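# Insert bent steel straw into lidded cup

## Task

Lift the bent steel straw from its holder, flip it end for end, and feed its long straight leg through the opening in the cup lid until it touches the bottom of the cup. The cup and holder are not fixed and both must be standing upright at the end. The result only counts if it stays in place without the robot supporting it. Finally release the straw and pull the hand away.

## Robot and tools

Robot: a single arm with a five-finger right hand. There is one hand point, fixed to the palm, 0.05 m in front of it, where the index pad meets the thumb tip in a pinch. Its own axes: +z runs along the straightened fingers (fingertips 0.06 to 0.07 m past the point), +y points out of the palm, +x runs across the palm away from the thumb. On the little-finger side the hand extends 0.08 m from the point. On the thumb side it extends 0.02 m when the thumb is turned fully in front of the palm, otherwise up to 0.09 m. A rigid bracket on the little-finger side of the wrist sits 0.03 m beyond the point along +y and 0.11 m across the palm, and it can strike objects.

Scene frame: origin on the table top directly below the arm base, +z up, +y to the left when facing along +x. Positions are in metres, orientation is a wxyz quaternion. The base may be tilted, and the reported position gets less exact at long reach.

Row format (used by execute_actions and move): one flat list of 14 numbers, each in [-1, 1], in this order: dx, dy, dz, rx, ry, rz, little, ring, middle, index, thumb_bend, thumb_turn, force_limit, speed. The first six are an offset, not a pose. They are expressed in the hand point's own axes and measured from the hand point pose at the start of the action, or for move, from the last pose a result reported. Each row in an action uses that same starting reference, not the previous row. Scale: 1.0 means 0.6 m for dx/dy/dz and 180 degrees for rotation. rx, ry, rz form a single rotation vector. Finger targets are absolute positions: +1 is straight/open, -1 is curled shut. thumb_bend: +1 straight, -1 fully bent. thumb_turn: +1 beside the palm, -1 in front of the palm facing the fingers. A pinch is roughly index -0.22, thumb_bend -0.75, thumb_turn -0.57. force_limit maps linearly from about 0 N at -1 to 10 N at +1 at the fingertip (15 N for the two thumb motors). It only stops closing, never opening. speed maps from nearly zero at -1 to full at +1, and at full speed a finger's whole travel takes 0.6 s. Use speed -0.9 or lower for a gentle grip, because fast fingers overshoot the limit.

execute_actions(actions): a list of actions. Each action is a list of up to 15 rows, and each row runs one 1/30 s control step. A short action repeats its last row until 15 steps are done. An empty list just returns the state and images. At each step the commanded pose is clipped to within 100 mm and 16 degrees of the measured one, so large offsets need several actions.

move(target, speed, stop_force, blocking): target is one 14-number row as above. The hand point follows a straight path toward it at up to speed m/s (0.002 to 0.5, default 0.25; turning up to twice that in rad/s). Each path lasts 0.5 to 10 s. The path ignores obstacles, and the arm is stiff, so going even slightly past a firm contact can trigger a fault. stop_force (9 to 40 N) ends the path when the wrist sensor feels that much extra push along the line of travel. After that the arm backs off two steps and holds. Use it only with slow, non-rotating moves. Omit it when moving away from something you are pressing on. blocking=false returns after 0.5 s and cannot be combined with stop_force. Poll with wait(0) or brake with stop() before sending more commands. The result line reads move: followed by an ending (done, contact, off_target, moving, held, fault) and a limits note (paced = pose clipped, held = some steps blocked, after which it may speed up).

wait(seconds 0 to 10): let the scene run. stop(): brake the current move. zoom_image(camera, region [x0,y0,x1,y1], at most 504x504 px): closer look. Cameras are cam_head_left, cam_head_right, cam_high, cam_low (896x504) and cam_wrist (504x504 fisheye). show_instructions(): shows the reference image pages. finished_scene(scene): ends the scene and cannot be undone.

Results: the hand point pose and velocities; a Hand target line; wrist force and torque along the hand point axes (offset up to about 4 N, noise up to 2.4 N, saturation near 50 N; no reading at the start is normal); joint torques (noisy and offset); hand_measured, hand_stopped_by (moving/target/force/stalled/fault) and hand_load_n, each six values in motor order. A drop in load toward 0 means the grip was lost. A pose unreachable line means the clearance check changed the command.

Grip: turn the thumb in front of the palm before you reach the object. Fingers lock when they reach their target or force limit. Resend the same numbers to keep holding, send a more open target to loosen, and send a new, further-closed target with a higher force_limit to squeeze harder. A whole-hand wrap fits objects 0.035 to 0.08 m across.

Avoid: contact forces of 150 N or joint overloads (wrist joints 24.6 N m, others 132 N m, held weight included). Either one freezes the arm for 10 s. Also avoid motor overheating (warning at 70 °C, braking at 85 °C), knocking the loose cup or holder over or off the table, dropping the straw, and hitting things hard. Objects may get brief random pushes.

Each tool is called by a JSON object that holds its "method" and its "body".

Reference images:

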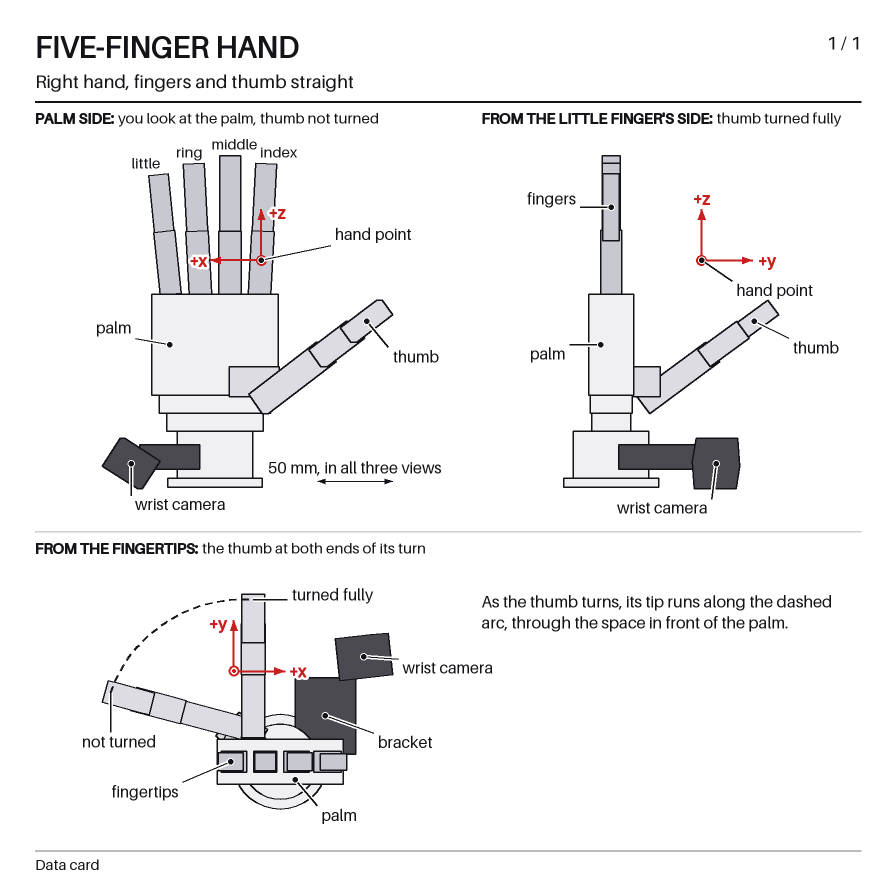

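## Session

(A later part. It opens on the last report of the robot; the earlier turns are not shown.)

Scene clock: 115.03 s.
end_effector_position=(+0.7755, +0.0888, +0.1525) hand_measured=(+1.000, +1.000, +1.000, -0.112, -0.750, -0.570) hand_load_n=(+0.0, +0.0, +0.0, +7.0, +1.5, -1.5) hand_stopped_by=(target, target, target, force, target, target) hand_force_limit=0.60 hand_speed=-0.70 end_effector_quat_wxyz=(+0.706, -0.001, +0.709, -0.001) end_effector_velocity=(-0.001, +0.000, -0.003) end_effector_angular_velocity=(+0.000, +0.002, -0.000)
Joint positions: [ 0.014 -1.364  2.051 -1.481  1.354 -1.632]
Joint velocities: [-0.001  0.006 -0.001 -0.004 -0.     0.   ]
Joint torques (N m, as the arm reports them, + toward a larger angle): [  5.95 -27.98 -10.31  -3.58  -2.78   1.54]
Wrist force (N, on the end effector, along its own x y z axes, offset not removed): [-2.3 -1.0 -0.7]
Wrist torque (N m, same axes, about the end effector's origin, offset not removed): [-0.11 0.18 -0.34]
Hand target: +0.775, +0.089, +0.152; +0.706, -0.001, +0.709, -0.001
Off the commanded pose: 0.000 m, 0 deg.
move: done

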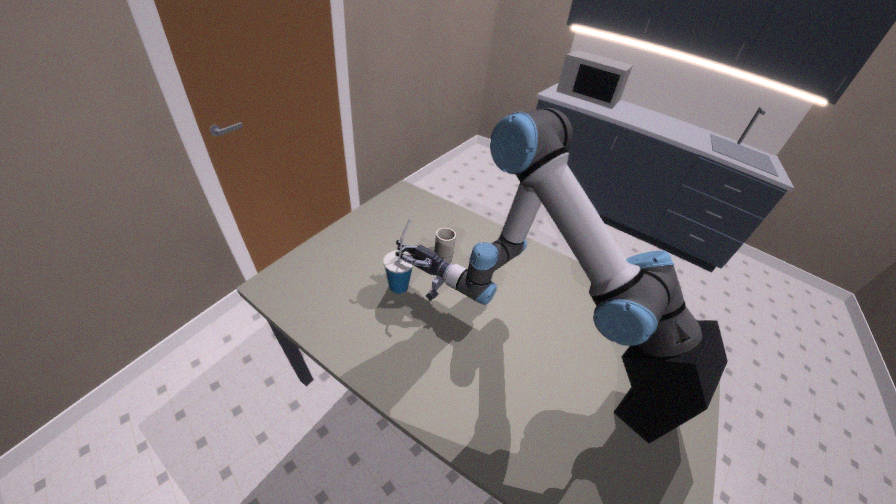

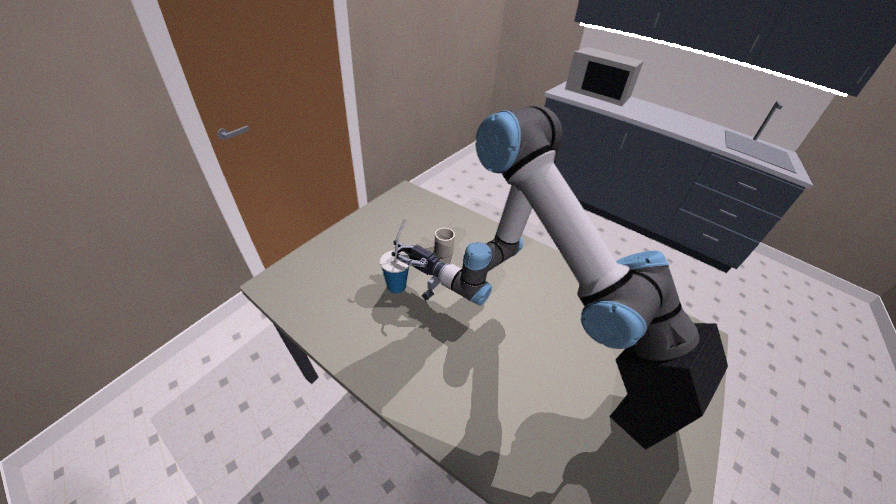

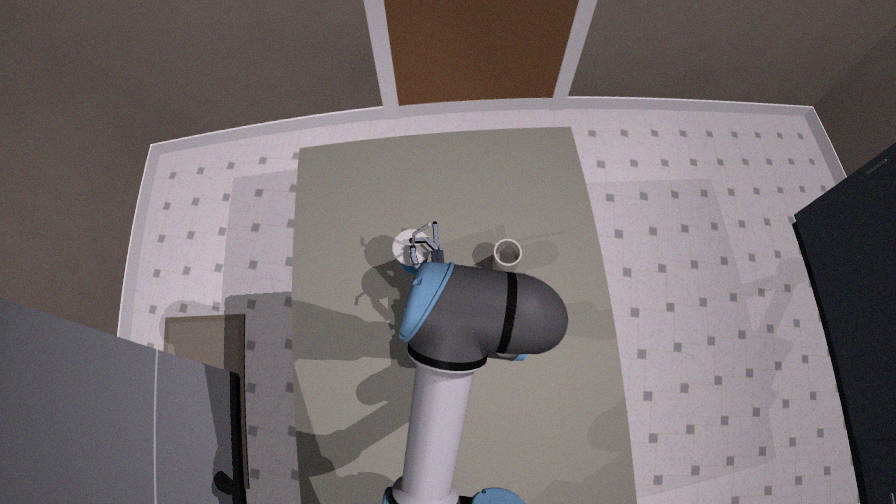

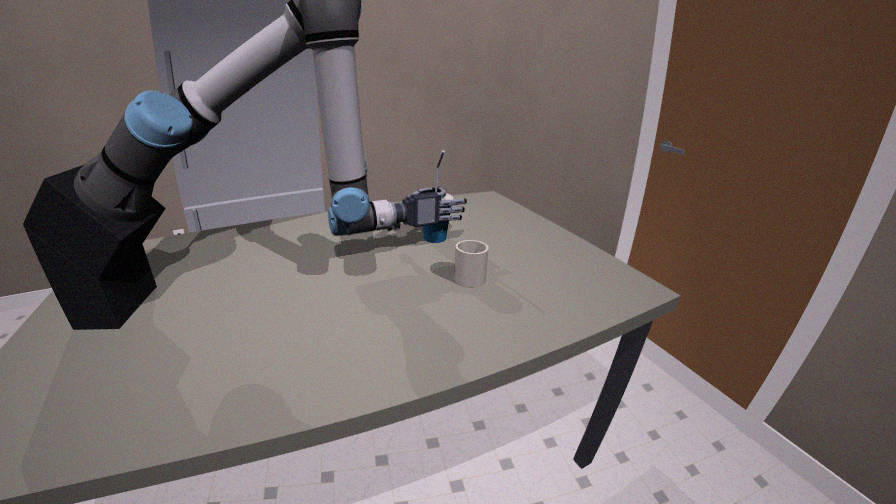

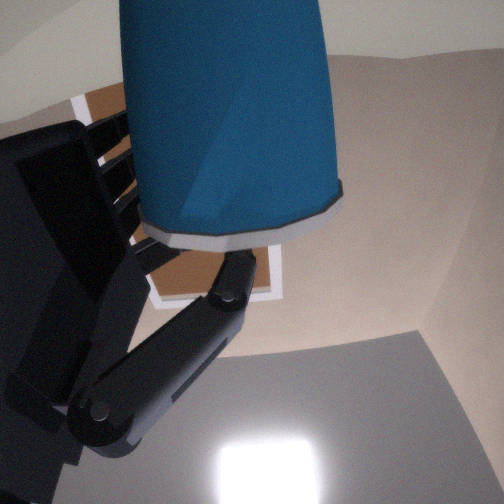

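{"method": "execute_actions", "body": {"actions": [[[0,0,0,0,0,0,1,1,1,0.1,-0.75,-0.57,0.6,-0.8]],[[0,0,0,0,0,0,1,1,1,0.1,-0.75,-0.57,0.6,-0.8]],[[0,0,-0.008,0,0,0,1,1,1,1,-0.75,-0.57,0.6,0.5]]]}}

{"method": "zoom_image", "body": {"camera": "cam_head_left", "region": [360,210,450,300]}}

Scene clock: 119.10 s.
end_effector_position=(+0.7708, +0.0888, +0.1525) hand_measured=(+1.000, +1.000, +1.000, +1.000, -0.750, -0.570) hand_load_n=(+0.0, +0.0, +0.0, +0.0, +0.0, +0.0) hand_stopped_by=(target, target, target, moving, target, target) hand_force_limit=0.60 hand_speed=0.50 end_effector_quat_wxyz=(+0.706, -0.001, +0.709, -0.001) end_effector_velocity=(-0.001, +0.000, +0.000) end_effector_angular_velocity=(+0.001, +0.000, -0.000)
Joint positions: [ 0.012 -1.366  2.064 -1.493  1.352 -1.63 ]
Joint velocities: [-0.    -0.     0.002 -0.002  0.     0.001]
Joint torques (N m, as the arm reports them, + toward a larger angle): [  6.51 -55.9    6.73  -3.44  -2.94   1.4 ]
Wrist force (N, on the end effector, along its own x y z axes, offset not removed): [-3.0 1.3 2.9]
Wrist torque (N m, same axes, about the end effector's origin, offset not removed): [0.09 0.36 -0.17]
Hand target: +0.771, +0.089, +0.153; +0.706, -0.001, +0.709, -0.001
Off the commanded pose: 0.000 m, 0 deg.
Step readings (end_effector_position; steps 1 to 15: 1st action; 16 to 30: 2nd action; 31 to 45: 3rd action):
0: (+0.7755, +0.0888, +0.1523)
1: (+0.7755, +0.0888, +0.1523)
2: (+0.7755, +0.0888, +0.1523)
4: (+0.7755, +0.0888, +0.1523)
8: (+0.7756, +0.0888, +0.1524)
15: (+0.7755, +0.0888, +0.1525)
16: (+0.7755, +0.0888, +0.1525)
17: (+0.7755, +0.0888, +0.1525)
19: (+0.7755, +0.0888, +0.1525)
23: (+0.7755, +0.0888, +0.1525)
30: (+0.7755, +0.0888, +0.1525)
31: (+0.7755, +0.0888, +0.1525)
32: (+0.7749, +0.0888, +0.1524)
34: (+0.7731, +0.0888, +0.1524)
38: (+0.7714, +0.0888, +0.1525)
45: end_effector_position above

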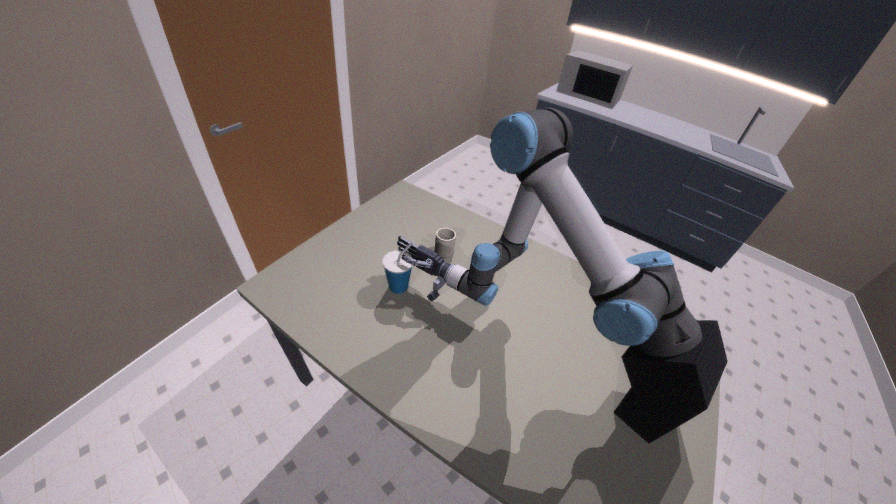

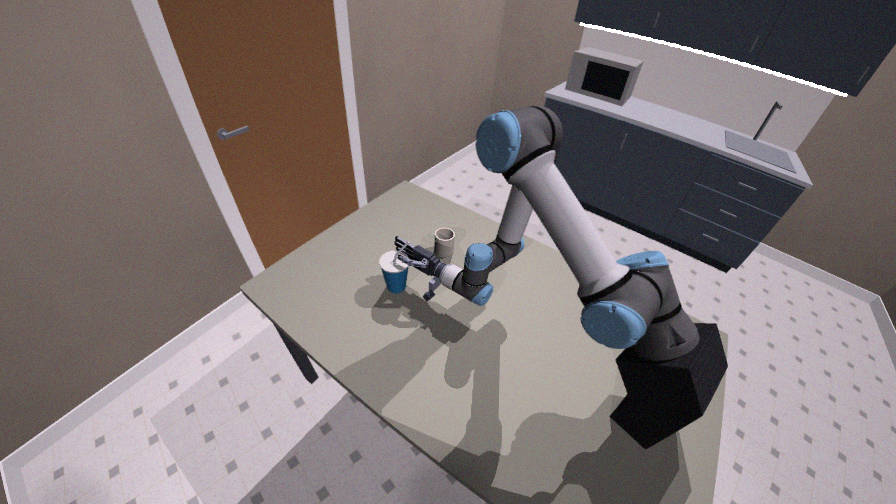

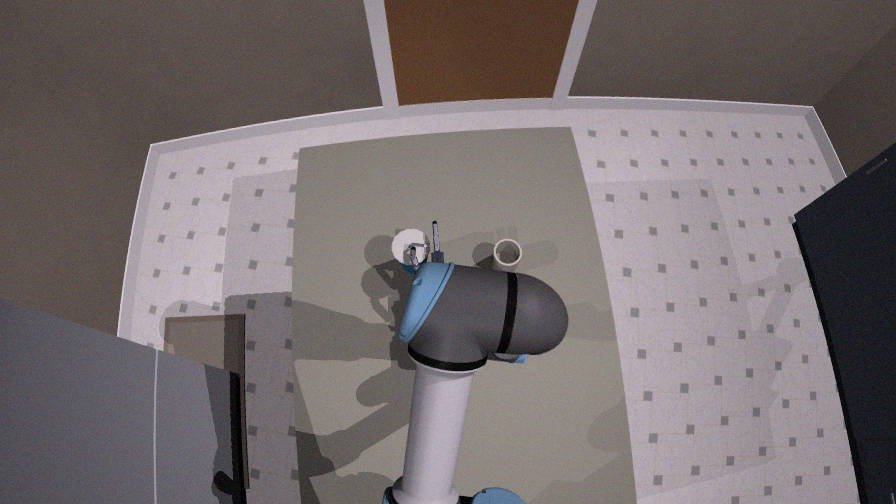

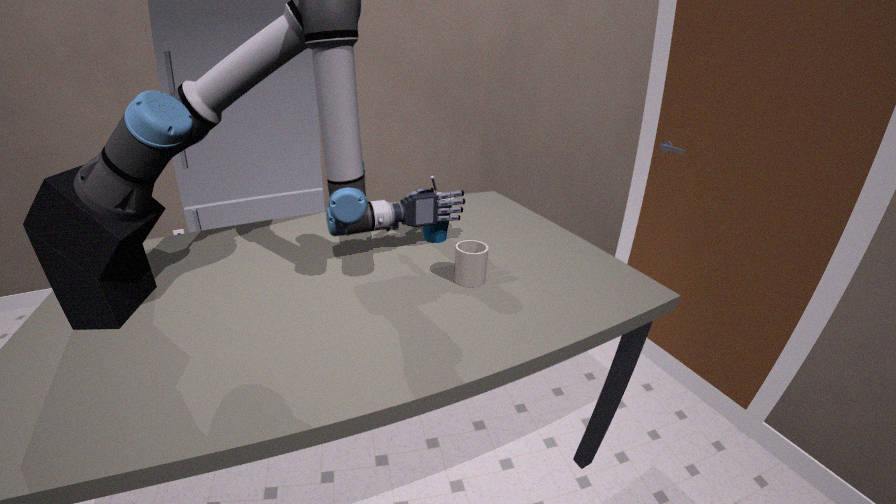

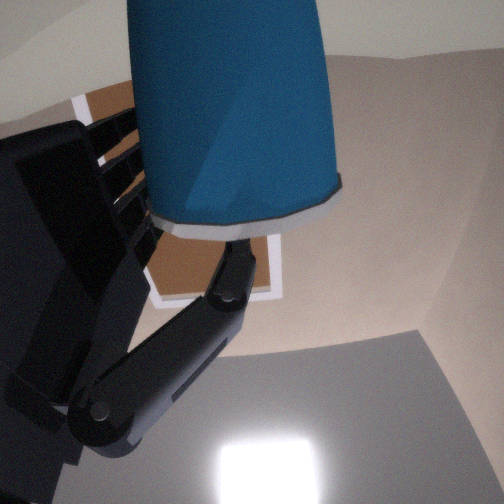

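Region (360, 210, 450, 300) of cam_head_left's 896x504 image, scaled by 5.600, with more detail than that image has.

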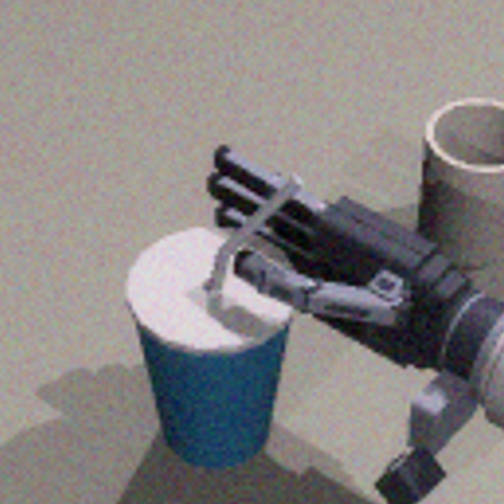

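{"method": "move", "body": {"target": [0,-0.01,-0.22,0,0,0,1,1,1,1,-0.75,-0.57,0.6,0.5], "speed": 0.15}}

{"method": "zoom_image", "body": {"camera": "cam_low", "region": [380,150,500,260]}}

Scene clock: 123.10 s.
end_effector_position=(+0.6390, +0.0828, +0.1531) hand_measured=(+1.000, +1.000, +1.000, +1.000, -0.750, -0.570) hand_load_n=(+0.0, +0.0, +0.0, +0.0, +0.0, +0.0) hand_stopped_by=(target, target, target, target, target, target) hand_force_limit=0.60 hand_speed=0.50 end_effector_quat_wxyz=(+0.706, -0.001, +0.709, -0.001) end_effector_velocity=(-0.002, +0.000, +0.000) end_effector_angular_velocity=(+0.000, -0.001, +0.001)
Joint positions: [-0.083 -1.348  2.409 -1.873  1.286 -1.559]
Joint velocities: [-0.003  0.003  0.006 -0.01  -0.003  0.003]
Joint torques (N m, as the arm reports them, + toward a larger angle): [  4.24 -19.92  11.17  -3.86  -2.86   1.57]
Wrist force (N, on the end effector, along its own x y z axes, offset not removed): [-1.4 -3.3 -1.4]
Wrist torque (N m, same axes, about the end effector's origin, offset not removed): [-0.38 0.16 -0.40]
Hand target: +0.639, +0.083, +0.153; +0.706, -0.001, +0.709, -0.001
Off the commanded pose: 0.000 m, 0 deg.
move: done

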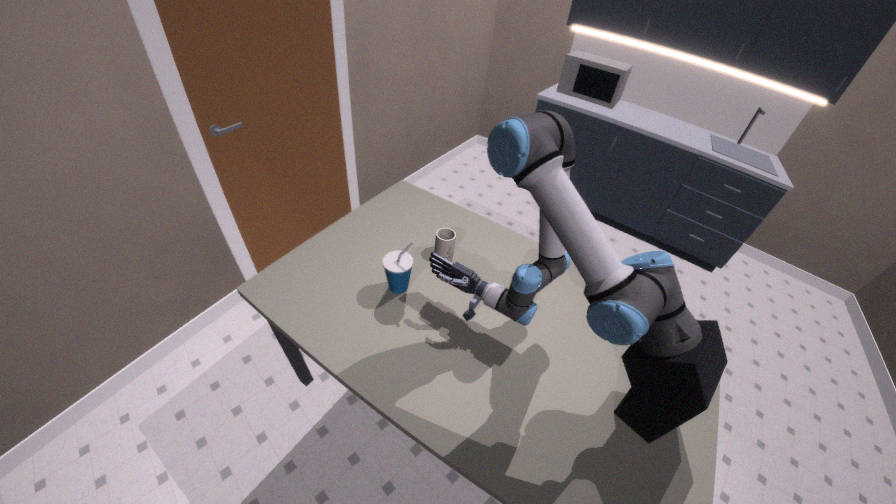

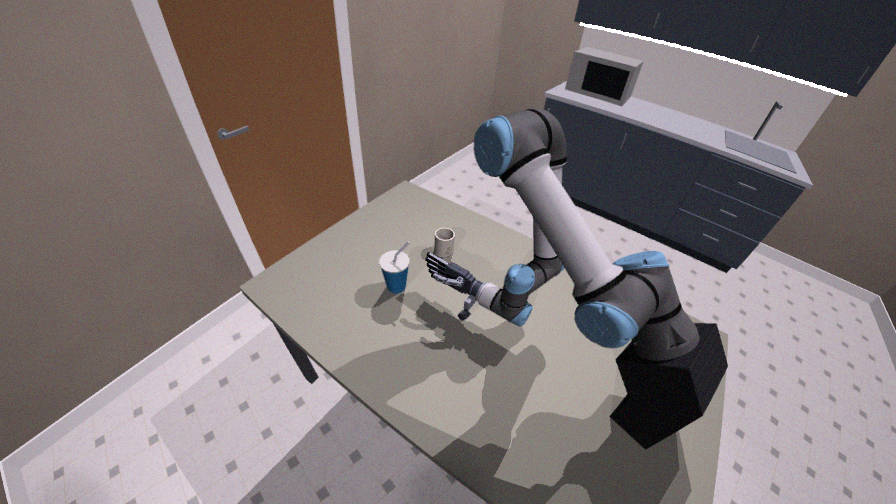

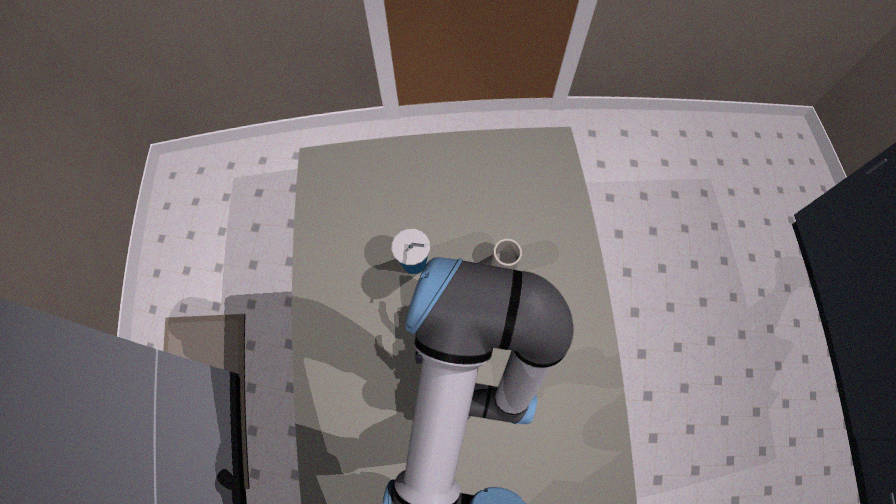

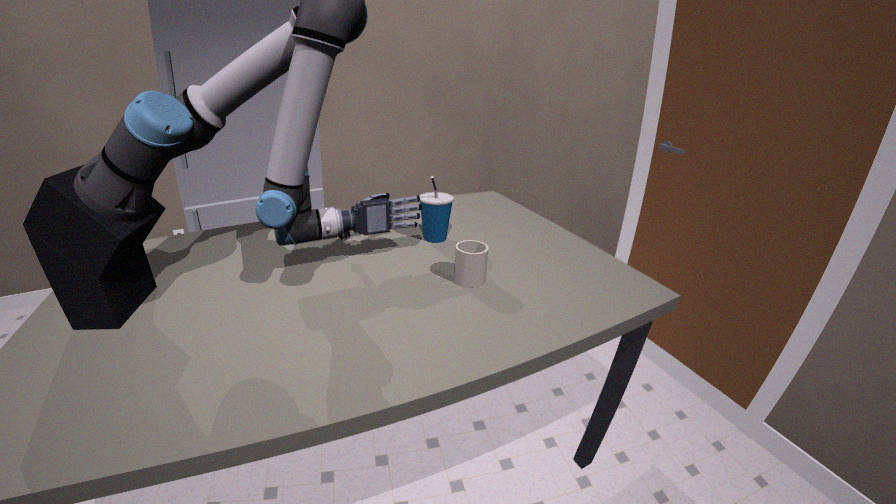

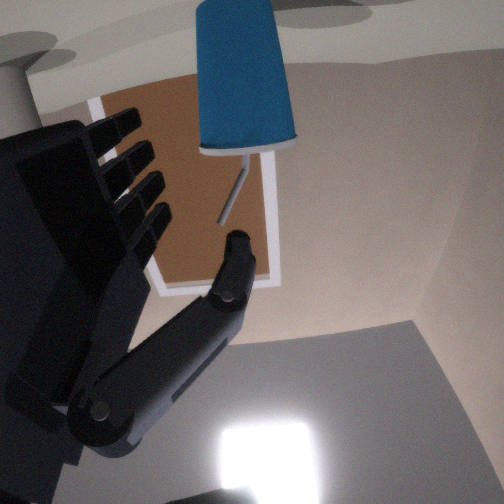

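Region (380, 150, 500, 260) of cam_low's 896x504 image, scaled by 4.200, with more detail than that image has; it fills the top 462 rows of this view, and the rest is white.

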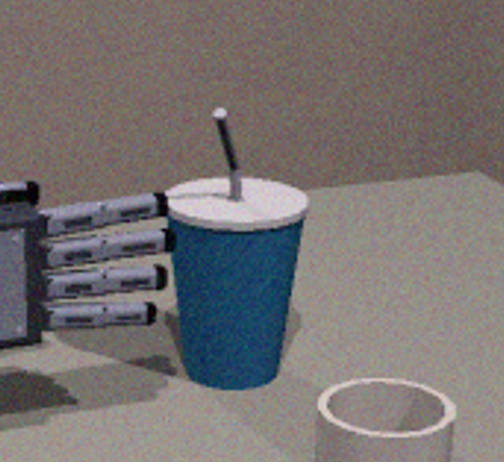

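{"method": "finished_scene", "body": {"scene": 1}}

The scene is finished: the task was done.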